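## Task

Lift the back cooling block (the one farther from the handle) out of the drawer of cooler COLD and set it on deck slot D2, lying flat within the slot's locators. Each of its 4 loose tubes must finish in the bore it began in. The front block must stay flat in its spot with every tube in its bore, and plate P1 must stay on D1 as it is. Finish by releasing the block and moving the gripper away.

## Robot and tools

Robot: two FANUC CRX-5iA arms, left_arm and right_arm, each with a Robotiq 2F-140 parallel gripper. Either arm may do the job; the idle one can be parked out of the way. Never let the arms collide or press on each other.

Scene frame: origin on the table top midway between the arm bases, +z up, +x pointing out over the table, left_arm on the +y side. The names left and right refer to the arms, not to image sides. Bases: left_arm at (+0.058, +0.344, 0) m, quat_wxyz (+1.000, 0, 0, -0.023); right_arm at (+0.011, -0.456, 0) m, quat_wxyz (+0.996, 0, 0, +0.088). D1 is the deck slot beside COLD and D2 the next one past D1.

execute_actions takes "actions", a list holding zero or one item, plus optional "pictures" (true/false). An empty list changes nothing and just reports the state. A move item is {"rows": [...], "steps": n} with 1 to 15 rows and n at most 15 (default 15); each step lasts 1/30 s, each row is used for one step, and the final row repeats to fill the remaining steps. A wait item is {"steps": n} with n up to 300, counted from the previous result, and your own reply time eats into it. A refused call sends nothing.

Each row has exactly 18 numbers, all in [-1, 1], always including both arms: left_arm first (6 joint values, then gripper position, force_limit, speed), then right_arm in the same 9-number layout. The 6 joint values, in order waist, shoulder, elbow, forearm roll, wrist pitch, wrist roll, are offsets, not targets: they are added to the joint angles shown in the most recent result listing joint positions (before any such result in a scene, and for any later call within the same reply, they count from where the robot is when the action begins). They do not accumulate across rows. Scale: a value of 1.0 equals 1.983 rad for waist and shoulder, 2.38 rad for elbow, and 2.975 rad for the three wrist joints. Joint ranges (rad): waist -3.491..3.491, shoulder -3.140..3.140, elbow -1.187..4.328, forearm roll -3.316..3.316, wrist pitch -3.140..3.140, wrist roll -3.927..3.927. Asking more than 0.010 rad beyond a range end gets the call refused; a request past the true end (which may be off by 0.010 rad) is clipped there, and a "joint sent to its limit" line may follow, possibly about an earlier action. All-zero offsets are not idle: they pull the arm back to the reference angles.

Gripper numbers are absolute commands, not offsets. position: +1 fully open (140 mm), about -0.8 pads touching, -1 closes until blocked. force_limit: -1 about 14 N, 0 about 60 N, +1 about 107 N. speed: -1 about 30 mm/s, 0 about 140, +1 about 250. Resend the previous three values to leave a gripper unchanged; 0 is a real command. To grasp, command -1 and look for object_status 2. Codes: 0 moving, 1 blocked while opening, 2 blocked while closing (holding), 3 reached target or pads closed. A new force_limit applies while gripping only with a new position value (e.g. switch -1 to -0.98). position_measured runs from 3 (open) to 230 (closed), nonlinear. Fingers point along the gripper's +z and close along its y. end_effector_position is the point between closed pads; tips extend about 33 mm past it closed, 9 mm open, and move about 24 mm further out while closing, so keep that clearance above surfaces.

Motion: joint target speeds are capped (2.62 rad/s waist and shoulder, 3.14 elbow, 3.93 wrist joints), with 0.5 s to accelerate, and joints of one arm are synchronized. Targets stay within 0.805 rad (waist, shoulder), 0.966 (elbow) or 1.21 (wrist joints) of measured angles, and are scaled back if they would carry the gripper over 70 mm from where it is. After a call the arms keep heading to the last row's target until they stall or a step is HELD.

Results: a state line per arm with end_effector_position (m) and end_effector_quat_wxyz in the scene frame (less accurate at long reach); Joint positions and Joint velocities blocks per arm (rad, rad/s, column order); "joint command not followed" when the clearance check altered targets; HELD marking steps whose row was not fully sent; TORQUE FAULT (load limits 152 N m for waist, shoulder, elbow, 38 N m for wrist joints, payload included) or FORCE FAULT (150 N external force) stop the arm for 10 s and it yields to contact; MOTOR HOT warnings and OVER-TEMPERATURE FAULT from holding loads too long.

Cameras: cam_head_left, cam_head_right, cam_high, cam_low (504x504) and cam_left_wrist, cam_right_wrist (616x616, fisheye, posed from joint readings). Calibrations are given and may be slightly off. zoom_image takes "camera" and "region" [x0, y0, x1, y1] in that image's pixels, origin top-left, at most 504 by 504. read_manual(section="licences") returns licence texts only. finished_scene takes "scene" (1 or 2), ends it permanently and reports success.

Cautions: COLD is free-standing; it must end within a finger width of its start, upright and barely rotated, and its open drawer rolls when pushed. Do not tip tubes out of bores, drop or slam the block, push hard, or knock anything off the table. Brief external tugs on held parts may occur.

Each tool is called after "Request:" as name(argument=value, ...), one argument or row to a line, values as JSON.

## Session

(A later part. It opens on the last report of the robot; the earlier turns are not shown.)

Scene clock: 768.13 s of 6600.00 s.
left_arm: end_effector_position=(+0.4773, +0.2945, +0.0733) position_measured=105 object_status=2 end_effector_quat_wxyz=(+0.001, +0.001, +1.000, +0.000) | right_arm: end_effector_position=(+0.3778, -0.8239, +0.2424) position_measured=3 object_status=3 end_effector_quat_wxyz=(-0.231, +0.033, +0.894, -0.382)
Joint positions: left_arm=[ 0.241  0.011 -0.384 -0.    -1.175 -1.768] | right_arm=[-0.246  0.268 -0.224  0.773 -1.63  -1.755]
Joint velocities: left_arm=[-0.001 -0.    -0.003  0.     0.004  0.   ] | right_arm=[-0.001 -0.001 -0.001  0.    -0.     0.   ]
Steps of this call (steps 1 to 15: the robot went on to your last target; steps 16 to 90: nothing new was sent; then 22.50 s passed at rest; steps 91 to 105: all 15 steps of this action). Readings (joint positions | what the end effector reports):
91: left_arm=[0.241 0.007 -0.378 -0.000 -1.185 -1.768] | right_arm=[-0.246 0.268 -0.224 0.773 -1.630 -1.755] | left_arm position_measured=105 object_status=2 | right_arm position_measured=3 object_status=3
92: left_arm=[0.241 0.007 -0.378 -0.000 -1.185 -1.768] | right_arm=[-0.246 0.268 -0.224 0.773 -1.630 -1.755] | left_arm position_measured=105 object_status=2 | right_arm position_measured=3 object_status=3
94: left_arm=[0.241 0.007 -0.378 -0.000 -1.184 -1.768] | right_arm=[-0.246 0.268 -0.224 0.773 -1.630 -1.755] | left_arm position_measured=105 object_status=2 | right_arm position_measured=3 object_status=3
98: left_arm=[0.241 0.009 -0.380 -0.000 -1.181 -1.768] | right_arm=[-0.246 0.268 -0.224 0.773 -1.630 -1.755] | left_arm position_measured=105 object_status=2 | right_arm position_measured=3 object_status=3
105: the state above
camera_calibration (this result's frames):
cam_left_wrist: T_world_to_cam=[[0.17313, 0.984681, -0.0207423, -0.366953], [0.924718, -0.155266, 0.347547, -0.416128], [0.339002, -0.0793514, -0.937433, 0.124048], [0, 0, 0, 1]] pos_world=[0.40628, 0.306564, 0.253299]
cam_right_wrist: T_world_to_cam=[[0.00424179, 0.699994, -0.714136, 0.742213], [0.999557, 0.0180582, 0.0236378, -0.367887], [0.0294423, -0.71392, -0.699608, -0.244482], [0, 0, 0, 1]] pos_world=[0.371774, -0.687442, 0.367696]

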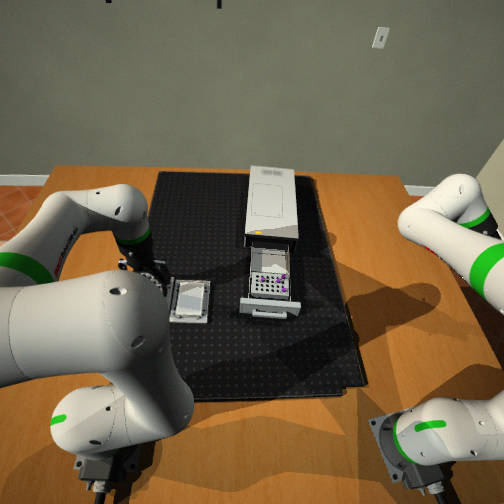

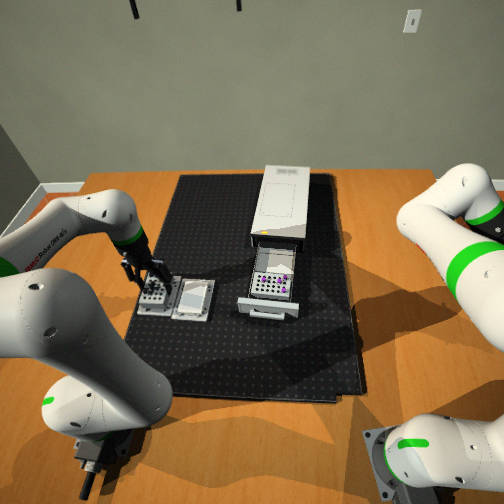

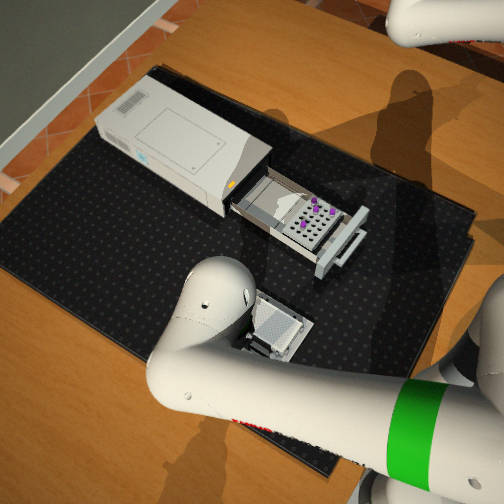

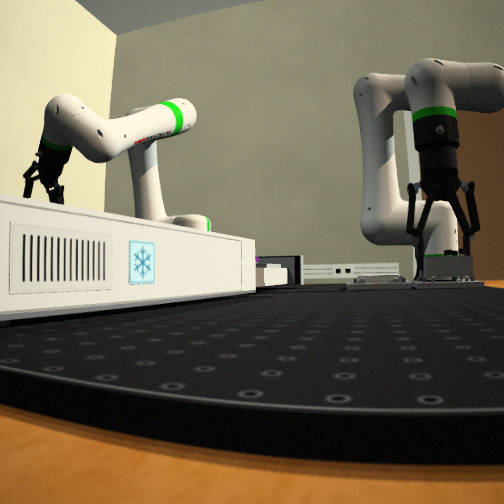

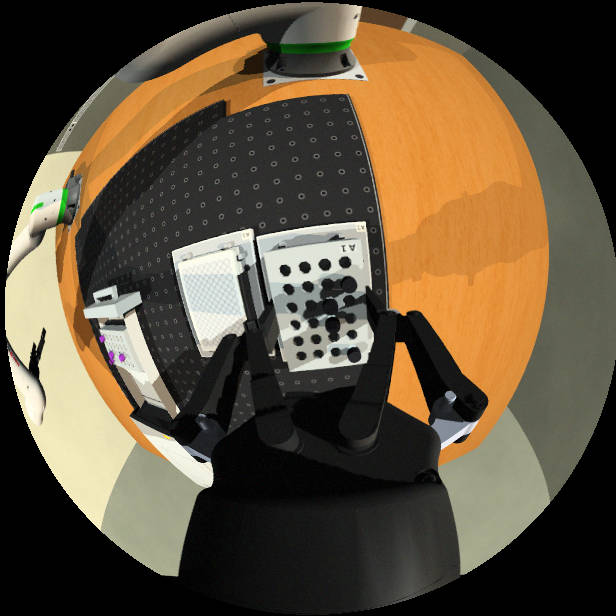

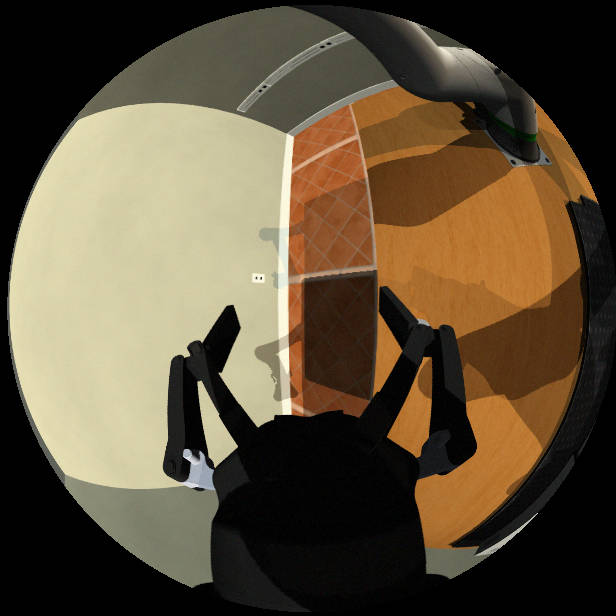

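Request:
execute_actions(
  actions=[],
)

Request:
zoom_image(
  camera="cam_low",
  region=[410, 240, 490, 296],
)

Request:
zoom_image(
  camera="cam_low",
  region=[452, 266, 482, 290],
)

Request:
zoom_image(
  camera="cam_low",
  region=[414, 266, 444, 290],
)

Scene clock: 780.80 s of 6600.00 s.
left_arm: end_effector_position=(+0.4773, +0.2945, +0.0731) position_measured=105 object_status=2 end_effector_quat_wxyz=(+0.001, +0.001, +1.000, +0.000) | right_arm: end_effector_position=(+0.3778, -0.8239, +0.2424) position_measured=3 object_status=3 end_effector_quat_wxyz=(-0.231, +0.033, +0.894, -0.382)
Joint positions: left_arm=[ 0.241  0.011 -0.384 -0.    -1.175 -1.768] | right_arm=[-0.246  0.268 -0.224  0.773 -1.63  -1.755]
Joint velocities: left_arm=[0.    0.001 0.    0.    0.    0.   ] | right_arm=[ 0.001 -0.    -0.001  0.001  0.001 -0.001]
Steps of this call (steps 1 to 15: the robot went on to your last target; steps 16 to 90: nothing new was sent; then 9.67 s passed at rest). Readings (joint positions | what the end effector reports):
1: left_arm=[0.241 0.011 -0.384 -0.000 -1.175 -1.768] | right_arm=[-0.246 0.268 -0.224 0.773 -1.630 -1.755] | left_arm position_measured=105 object_status=2 | right_arm position_measured=3 object_status=3
2: left_arm=[0.241 0.011 -0.384 -0.000 -1.175 -1.768] | right_arm=[-0.246 0.268 -0.224 0.773 -1.630 -1.755] | left_arm position_measured=105 object_status=2 | right_arm position_measured=3 object_status=3
4: left_arm=[0.241 0.011 -0.384 -0.000 -1.175 -1.768] | right_arm=[-0.246 0.268 -0.224 0.773 -1.630 -1.755] | left_arm position_measured=105 object_status=2 | right_arm position_measured=3 object_status=3
8: left_arm=[0.241 0.011 -0.384 -0.000 -1.175 -1.768] | right_arm=[-0.246 0.268 -0.224 0.773 -1.630 -1.755] | left_arm position_measured=105 object_status=2 | right_arm position_measured=3 object_status=3
90: the state above
All arms were judged still, so your last target was given up. Only a new action makes them travel on or press farther. Fingers that are still opening or closing keep moving.
camera_calibration (this result's frames):
cam_left_wrist: T_world_to_cam=[[0.173161, 0.984677, -0.0206405, -0.367016], [0.924783, -0.155348, 0.347338, -0.415985], [0.338809, -0.0792335, -0.937513, 0.123968], [0, 0, 0, 1]] pos_world=[0.406248, 0.306592, 0.253133]
cam_right_wrist: T_world_to_cam=[[0.0042417, 0.699994, -0.714136, 0.742213], [0.999557, 0.0180584, 0.0236378, -0.367886], [0.0294424, -0.71392, -0.699608, -0.244481], [0, 0, 0, 1]] pos_world=[0.371774, -0.687442, 0.367696]

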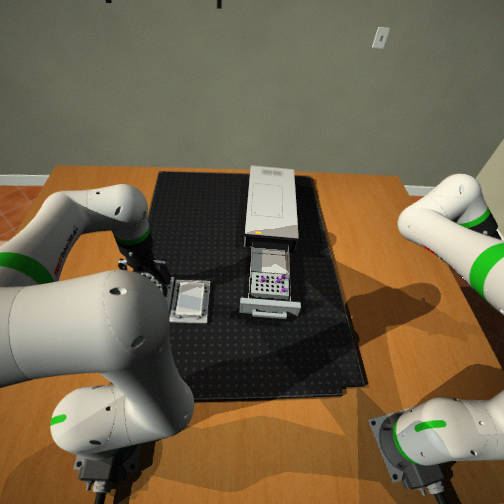

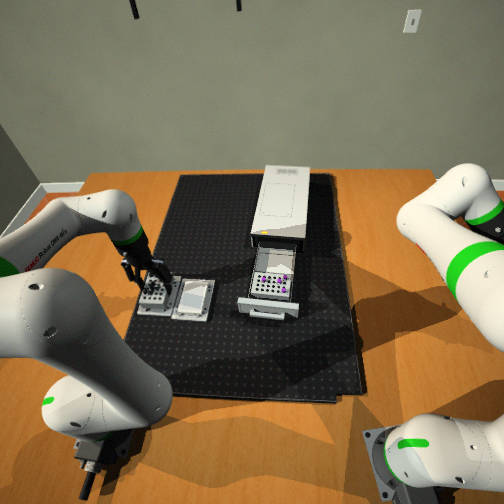

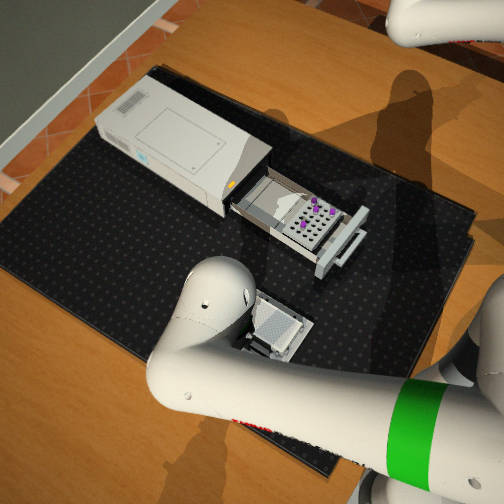

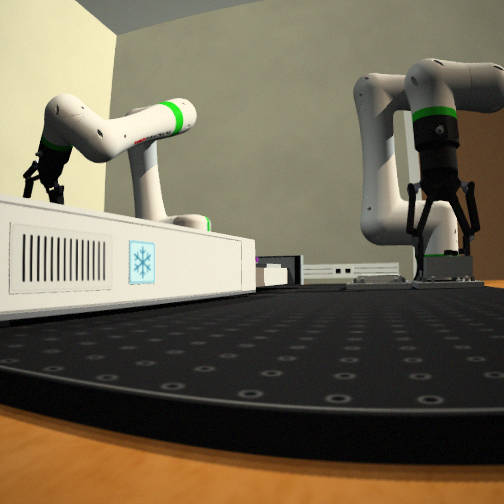

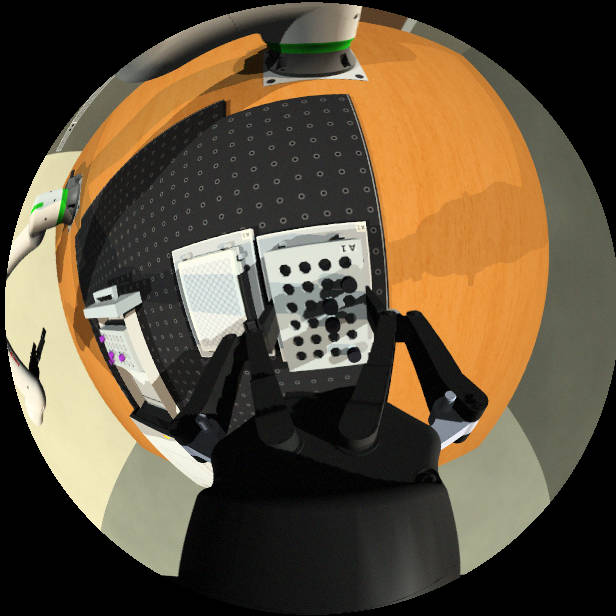

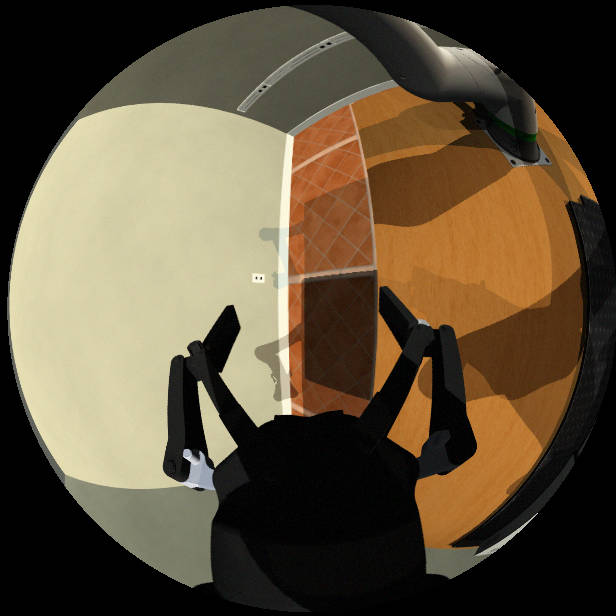

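Region (410, 240, 490, 296) of cam_low's 504x504 image, scaled by 6.300, with more detail than that image has; it fills the top 353 rows of this view, and the rest is white.

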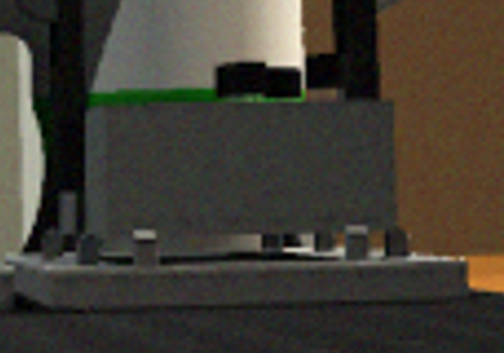

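Region (452, 266, 482, 290) of cam_low's 504x504 image, scaled by 16.800, with more detail than that image has; it fills the top 403 rows of this view, and the rest is white.

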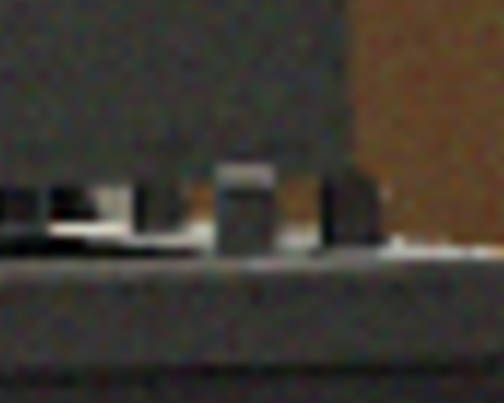

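Region (414, 266, 444, 290) of cam_low's 504x504 image, scaled by 16.800, with more detail than that image has; it fills the top 403 rows of this view, and the rest is white.

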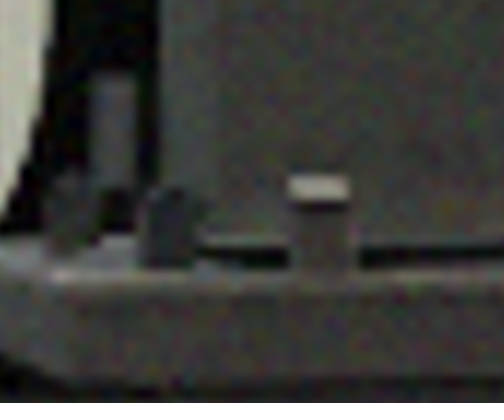

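Request:
zoom_image(
  camera="cam_left_wrist",
  region=[325, 222, 370, 257],
)

Request:
zoom_image(
  camera="cam_left_wrist",
  region=[260, 230, 305, 265],
)

Request:
zoom_image(
  camera="cam_left_wrist",
  region=[345, 240, 395, 300],
)

Request:
zoom_image(
  camera="cam_head_right",
  region=[128, 268, 188, 322],
)

Region (325, 222, 370, 257) of cam_left_wrist's 616x616 image, scaled by 11.200, with more detail than that image has.

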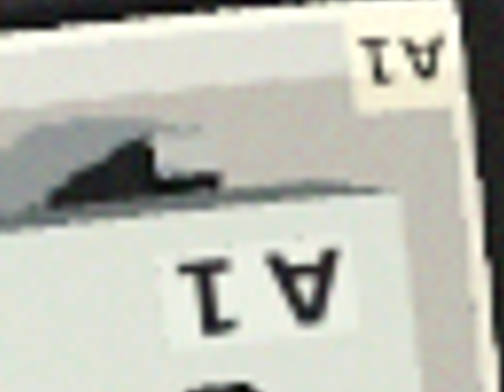

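Region (260, 230, 305, 265) of cam_left_wrist's 616x616 image, scaled by 11.200, with more detail than that image has.

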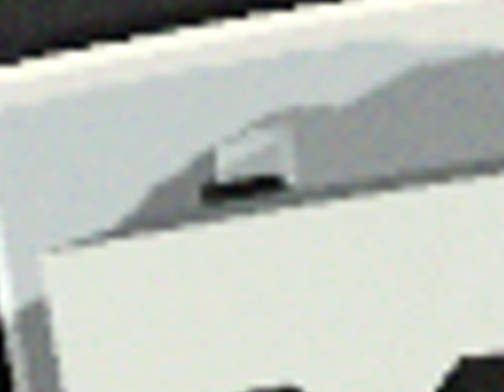

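Region (345, 240, 395, 300) of cam_left_wrist's 616x616 image, scaled by 8.400, with more detail than that image has.

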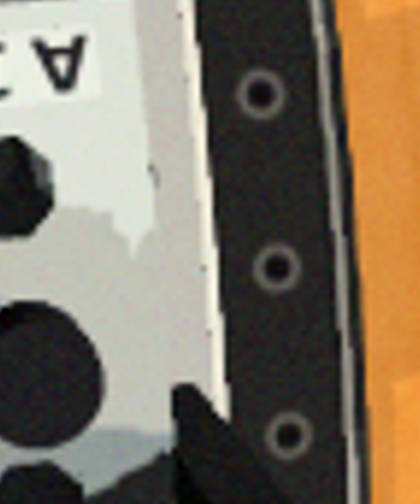

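Region (128, 268, 188, 322) of cam_head_right's 504x504 image, scaled by 8.400, with more detail than that image has; it fills the top 454 rows of this view, and the rest is white.

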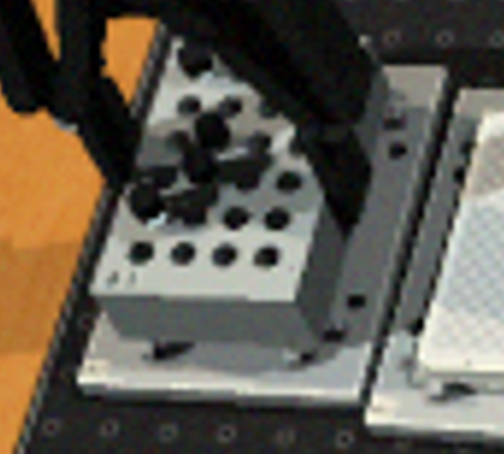

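Request:
execute_actions(
  actions=[
    {"rows": [[-0.00012,0,0,0,0,0,-1,0.8,-0.8,0,0,0,0,0,0,1,0,0],[-0.00036,0,0,0,0,0,-1,0.8,-0.8,0,0,0,0,0,0,1,0,0],[-0.00067,0,0,0,0,0,-1,0.8,-0.8,0,0,0,0,0,0,1,0,0],[-0.00097,0,0,0,0,0,-1,0.8,-0.8,0,0,0,0,0,0,1,0,0],[-0.00115,0.000013,-0.000016,0,0.000022,0,-1,0.8,-0.8,0,0,0,0,0,0,1,0,0],[-0.00121,0.00009,-0.000109,0,0.000147,0,-1,0.8,-0.8,0,0,0,0,0,0,1,0,0],[-0.00121,0.000252,-0.000306,0,0.000413,0,-1,0.8,-0.8,0,0,0,0,0,0,1,0,0],[-0.00121,0.000491,-0.000596,0,0.000804,0,-1,0.8,-0.8,0,0,0,0,0,0,1,0,0],[-0.00121,0.000774,-0.000939,0,0.001267,0,-1,0.8,-0.8,0,0,0,0,0,0,1,0,0],[-0.00121,0.001057,-0.001282,0,0.00173,0,-1,0.8,-0.8,0,0,0,0,0,0,1,0,0],[-0.00121,0.001296,-0.001572,0,0.002121,0,-1,0.8,-0.8,0,0,0,0,0,0,1,0,0],[-0.00121,0.001458,-0.001769,0,0.002387,0,-1,0.8,-0.8,0,0,0,0,0,0,1,0,0],[-0.00121,0.001535,-0.001862,0,0.002512,0,-1,0.8,-0.8,0,0,0,0,0,0,1,0,0],[-0.00121,0.001548,-0.001878,0,0.002534,0,-1,0.8,-0.8,0,0,0,0,0,0,1,0,0]], "steps": 15},
  ],
  pictures=false,
)

Request:
execute_actions(
  actions=[
    {"steps": 6},
  ],
)

Request:
zoom_image(
  camera="cam_low",
  region=[410, 240, 490, 296],
)

Request:
zoom_image(
  camera="cam_low",
  region=[452, 266, 482, 290],
)

Request:
zoom_image(
  camera="cam_left_wrist",
  region=[245, 210, 395, 290],
)

Scene clock: 828.30 s of 6600.00 s.
left_arm: end_effector_position=(+0.4771, +0.2936, +0.0703) position_measured=106 object_status=2 end_effector_quat_wxyz=(+0.001, +0.002, +1.000, +0.000) | right_arm: end_effector_position=(+0.3778, -0.8239, +0.2424) position_measured=3 object_status=3 end_effector_quat_wxyz=(-0.231, +0.033, +0.894, -0.382)
Joint positions: left_arm=[ 0.238  0.014 -0.388 -0.001 -1.168 -1.768] | right_arm=[-0.246  0.268 -0.224  0.773 -1.63  -1.755]
Joint velocities: left_arm=[-0.     0.005 -0.007 -0.     0.012 -0.   ] | right_arm=[-0.     0.    -0.     0.    -0.001 -0.001]
Steps of this call (steps 1 to 90: nothing new was sent; then 44.00 s passed at rest; steps 91 to 105: all 15 steps of this action). Readings (joint positions | what the end effector reports):
91: left_arm=[0.241 0.011 -0.384 -0.000 -1.175 -1.768] | right_arm=[-0.246 0.268 -0.224 0.773 -1.630 -1.755] | left_arm position_measured=105 object_status=2 | right_arm position_measured=3 object_status=3
92: left_arm=[0.241 0.011 -0.384 -0.000 -1.175 -1.768] | right_arm=[-0.246 0.268 -0.224 0.773 -1.630 -1.755] | left_arm position_measured=105 object_status=2 | right_arm position_measured=3 object_status=3
94: left_arm=[0.240 0.011 -0.384 -0.000 -1.175 -1.768] | right_arm=[-0.246 0.268 -0.224 0.773 -1.630 -1.755] | left_arm position_measured=105 object_status=2 | right_arm position_measured=3 object_status=3
98: left_arm=[0.239 0.011 -0.384 -0.001 -1.175 -1.768] | right_arm=[-0.246 0.268 -0.224 0.773 -1.630 -1.755] | left_arm position_measured=105 object_status=2 | right_arm position_measured=3 object_status=3
105: the state above

Scene clock: 828.50 s of 6600.00 s.
left_arm: end_effector_position=(+0.4771, +0.2936, +0.0701) position_measured=106 object_status=2 end_effector_quat_wxyz=(+0.001, +0.002, +1.000, +0.000) | right_arm: end_effector_position=(+0.3778, -0.8239, +0.2424) position_measured=3 object_status=3 end_effector_quat_wxyz=(-0.231, +0.033, +0.894, -0.382)
Joint positions: left_arm=[ 0.238  0.014 -0.388 -0.001 -1.167 -1.768] | right_arm=[-0.246  0.268 -0.224  0.773 -1.63  -1.755]
Joint velocities: left_arm=[-0.     0.    -0.     0.002  0.001 -0.001] | right_arm=[-0.    -0.001 -0.002 -0.     0.    -0.   ]
Steps of this call (steps 1 to 6: the robot went on to your last target). Readings (joint positions | what the end effector reports):
1: left_arm=[0.238 0.014 -0.388 -0.001 -1.168 -1.768] | right_arm=[-0.246 0.268 -0.224 0.773 -1.630 -1.755] | left_arm position_measured=106 object_status=2 | right_arm position_measured=3 object_status=3
2: left_arm=[0.238 0.014 -0.388 -0.001 -1.168 -1.768] | right_arm=[-0.246 0.268 -0.224 0.773 -1.630 -1.755] | left_arm position_measured=106 object_status=2 | right_arm position_measured=3 object_status=3
4: left_arm=[0.238 0.014 -0.388 -0.001 -1.167 -1.768] | right_arm=[-0.246 0.268 -0.224 0.773 -1.630 -1.755] | left_arm position_measured=106 object_status=2 | right_arm position_measured=3 object_status=3
6: the state above
camera_calibration (this result's frames):
cam_left_wrist: T_world_to_cam=[[0.175619, 0.984246, -0.0204302, -0.3672], [0.924409, -0.157734, 0.347258, -0.414056], [0.338565, -0.0798711, -0.937547, 0.121412], [0, 0, 0, 1]] pos_world=[0.406139, 0.305801, 0.250112]
cam_right_wrist: T_world_to_cam=[[0.00424189, 0.699994, -0.714136, 0.742213], [0.999557, 0.0180581, 0.0236378, -0.367887], [0.0294423, -0.71392, -0.699608, -0.244481], [0, 0, 0, 1]] pos_world=[0.371773, -0.687442, 0.367696]

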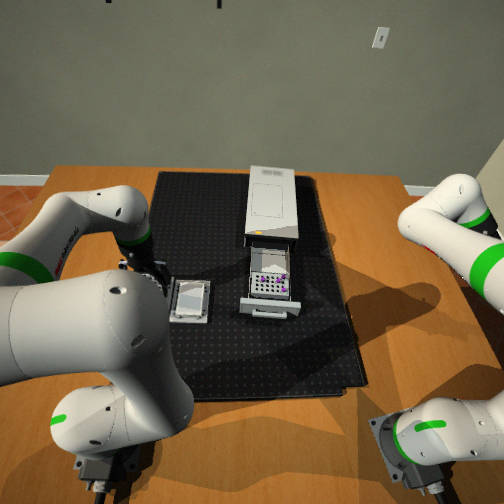

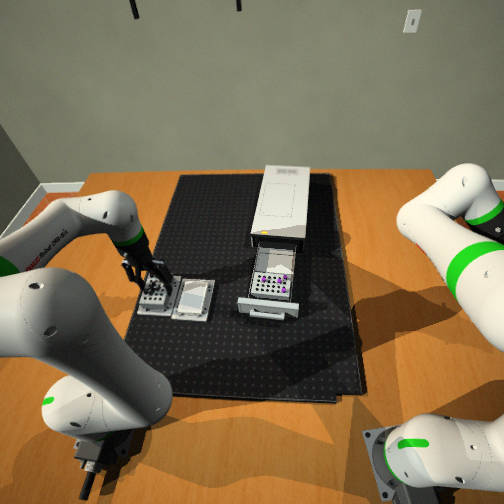

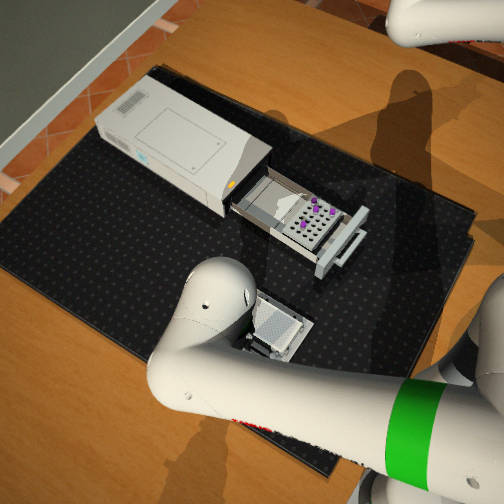

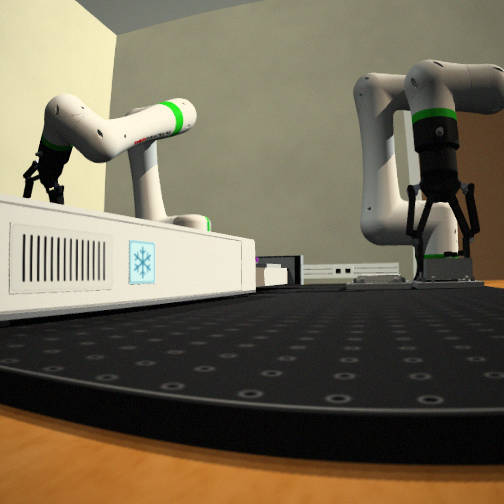

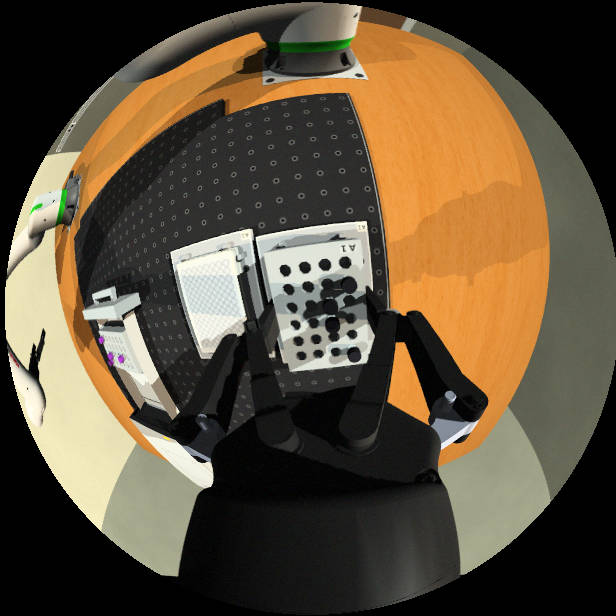

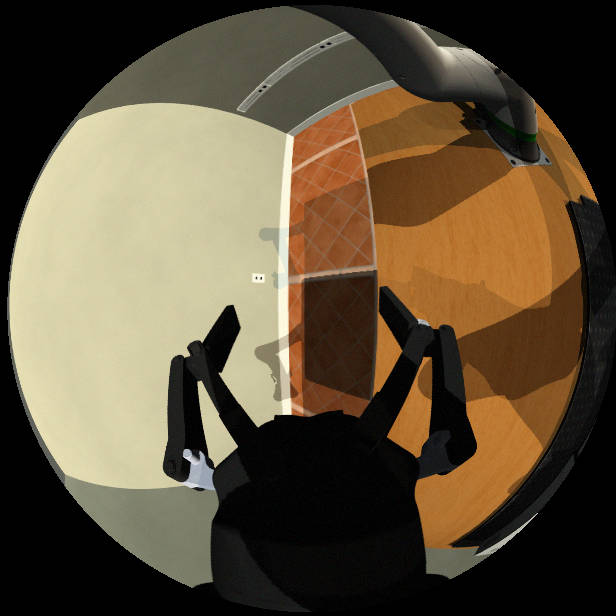

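Region (410, 240, 490, 296) of cam_low's 504x504 image, scaled by 6.300, with more detail than that image has; it fills the top 353 rows of this view, and the rest is white.

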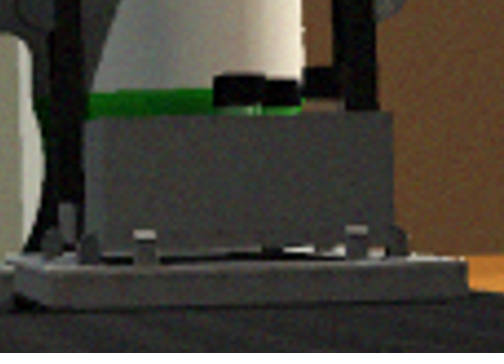

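Region (452, 266, 482, 290) of cam_low's 504x504 image, scaled by 16.800, with more detail than that image has; it fills the top 403 rows of this view, and the rest is white.

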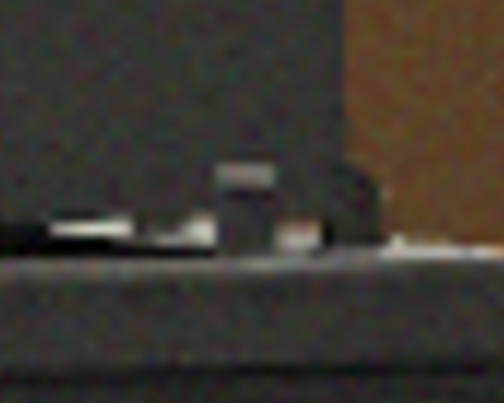

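Region (245, 210, 395, 290) of cam_left_wrist's 616x616 image, scaled by 3.360, with more detail than that image has; it fills the top 269 rows of this view, and the rest is white.

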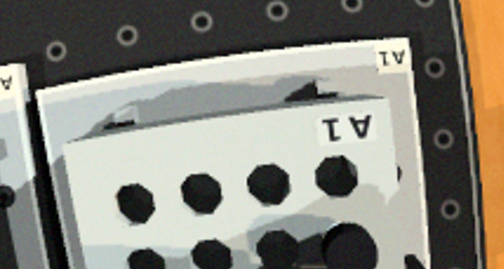

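Request:
execute_actions(
  actions=[
    {"rows": [[0,0.000015,-0.000017,0,0.000024,0,-1,0.8,-0.8,0,0,0,0,0,0,1,0,0],[0,0.000101,-0.000118,0,0.000162,0,-1,0.8,-0.8,0,0,0,0,0,0,1,0,0],[0,0.000283,-0.000333,0,0.000455,0,-1,0.8,-0.8,0,0,0,0,0,0,1,0,0],[0,0.000551,-0.000648,0,0.000885,0,-1,0.8,-0.8,0,0,0,0,0,0,1,0,0],[0,0.000868,-0.00102,0,0.001395,0,-1,0.8,-0.8,0,0,0,0,0,0,1,0,0],[0,0.001185,-0.001392,0,0.001904,0,-1,0.8,-0.8,0,0,0,0,0,0,1,0,0],[0,0.001453,-0.001707,0,0.002334,0,-1,0.8,-0.8,0,0,0,0,0,0,1,0,0],[0,0.001635,-0.001922,0,0.002627,0,-1,0.8,-0.8,0,0,0,0,0,0,1,0,0],[0,0.001721,-0.002023,0,0.002765,0,-1,0.8,-0.8,0,0,0,0,0,0,1,0,0],[0,0.001736,-0.00204,0,0.002789,0,-1,0.8,-0.8,0,0,0,0,0,0,1,0,0]], "steps": 15},
  ],
)

Request:
zoom_image(
  camera="cam_low",
  region=[410, 240, 490, 296],
)

Request:
zoom_image(
  camera="cam_low",
  region=[452, 266, 482, 290],
)

Request:
zoom_image(
  camera="cam_head_right",
  region=[128, 268, 188, 322],
)

Scene clock: 845.53 s of 6600.00 s.
left_arm: end_effector_position=(+0.4771, +0.2935, +0.0668) position_measured=106 object_status=2 end_effector_quat_wxyz=(+0.001, +0.002, +1.000, +0.000) | right_arm: end_effector_position=(+0.3778, -0.8239, +0.2424) position_measured=3 object_status=3 end_effector_quat_wxyz=(-0.231, +0.033, +0.894, -0.382)
Joint positions: left_arm=[ 0.238  0.017 -0.393 -0.    -1.159 -1.768] | right_arm=[-0.246  0.268 -0.224  0.773 -1.63  -1.755]
Joint velocities: left_arm=[-0.    -0.001 -0.001 -0.     0.001 -0.001] | right_arm=[ 0.001 -0.    -0.     0.001  0.    -0.   ]
Steps of this call (steps 1 to 15: the robot went on to your last target; steps 16 to 90: nothing new was sent; then 13.53 s passed at rest; steps 91 to 105: all 15 steps of this action). Readings (joint positions | what the end effector reports):
91: left_arm=[0.238 0.014 -0.388 -0.000 -1.167 -1.768] | right_arm=[-0.246 0.268 -0.224 0.773 -1.630 -1.755] | left_arm position_measured=106 object_status=2 | right_arm position_measured=3 object_status=3
92: left_arm=[0.238 0.014 -0.388 -0.000 -1.167 -1.768] | right_arm=[-0.246 0.268 -0.224 0.773 -1.630 -1.755] | left_arm position_measured=106 object_status=2 | right_arm position_measured=3 object_status=3
94: left_arm=[0.238 0.014 -0.388 -0.000 -1.167 -1.768] | right_arm=[-0.246 0.268 -0.224 0.773 -1.630 -1.755] | left_arm position_measured=106 object_status=2 | right_arm position_measured=3 object_status=3
98: left_arm=[0.238 0.016 -0.391 -0.000 -1.162 -1.768] | right_arm=[-0.246 0.268 -0.224 0.773 -1.630 -1.755] | left_arm position_measured=106 object_status=2 | right_arm position_measured=3 object_status=3
105: the state above
camera_calibration (this result's frames):
cam_left_wrist: T_world_to_cam=[[0.175531, 0.984257, -0.0206377, -0.367143], [0.924401, -0.157574, 0.347351, -0.413027], [0.338631, -0.0800485, -0.937508, 0.118377], [0, 0, 0, 1]] pos_world=[0.406162, 0.305757, 0.246868]
cam_right_wrist: T_world_to_cam=[[0.00424174, 0.699994, -0.714136, 0.742213], [0.999557, 0.0180583, 0.0236378, -0.367886], [0.0294424, -0.71392, -0.699608, -0.244481], [0, 0, 0, 1]] pos_world=[0.371774, -0.687442, 0.367696]

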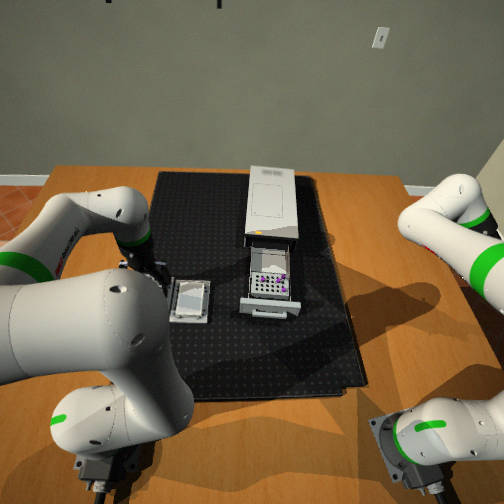

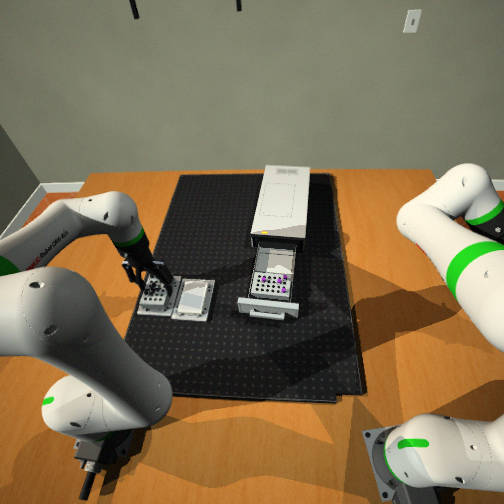

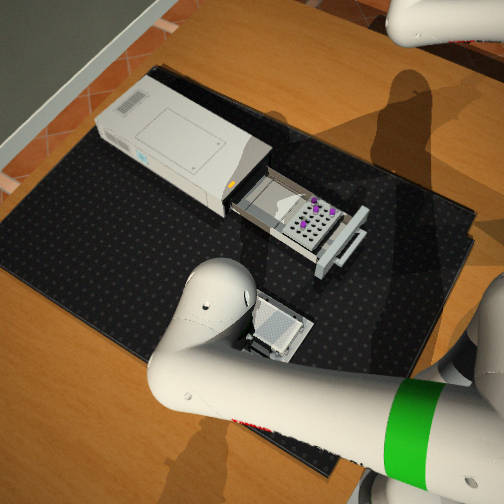

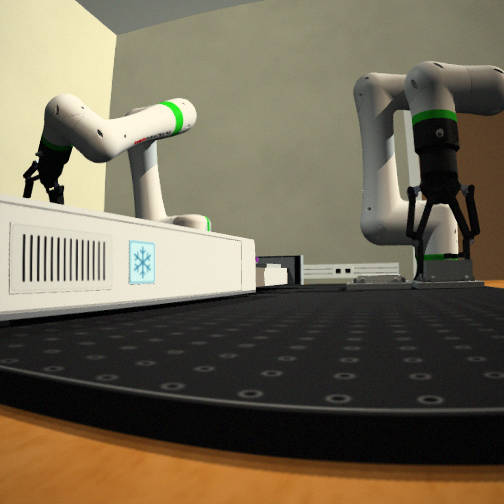

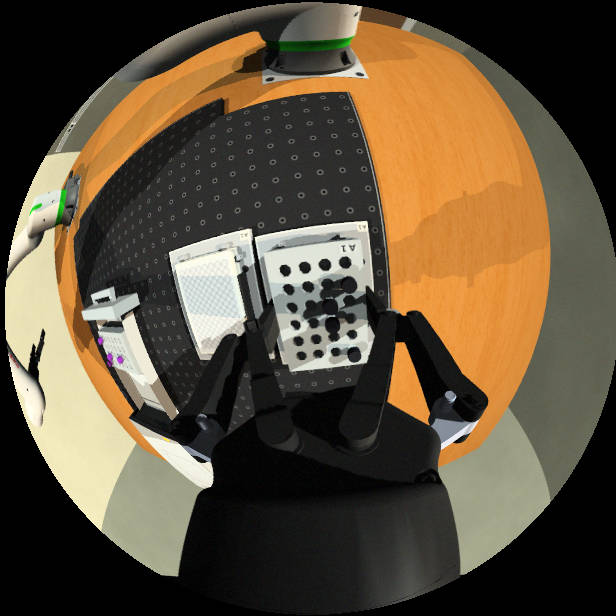

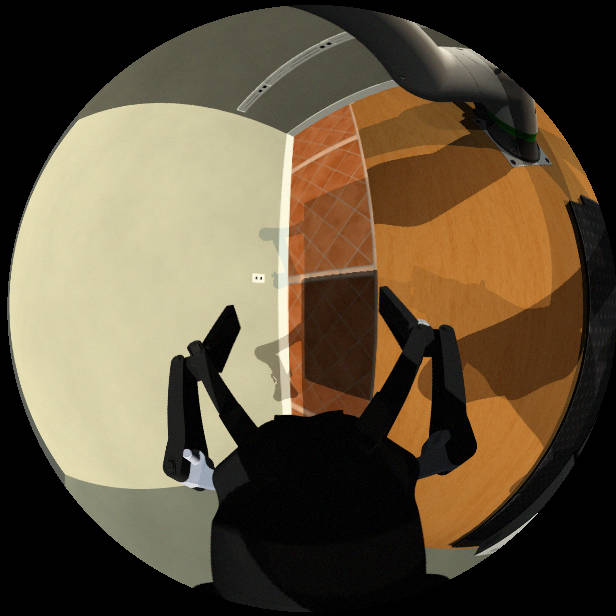

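Region (410, 240, 490, 296) of cam_low's 504x504 image, scaled by 6.300, with more detail than that image has; it fills the top 353 rows of this view, and the rest is white.

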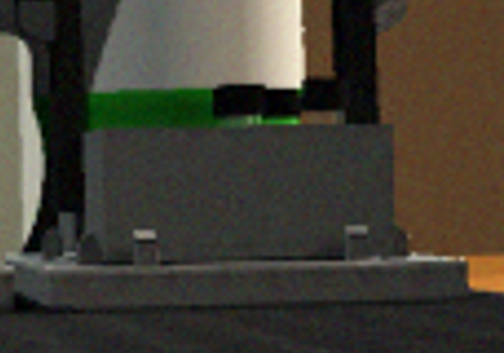

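Region (452, 266, 482, 290) of cam_low's 504x504 image, scaled by 16.800, with more detail than that image has; it fills the top 403 rows of this view, and the rest is white.

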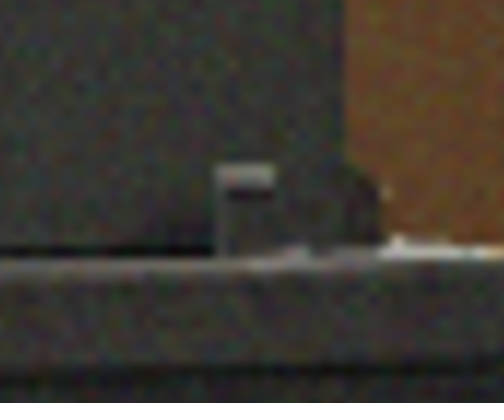

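Region (128, 268, 188, 322) of cam_head_right's 504x504 image, scaled by 8.400, with more detail than that image has; it fills the top 454 rows of this view, and the rest is white.

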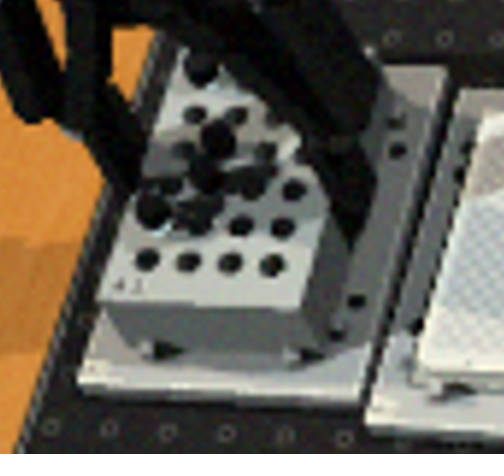

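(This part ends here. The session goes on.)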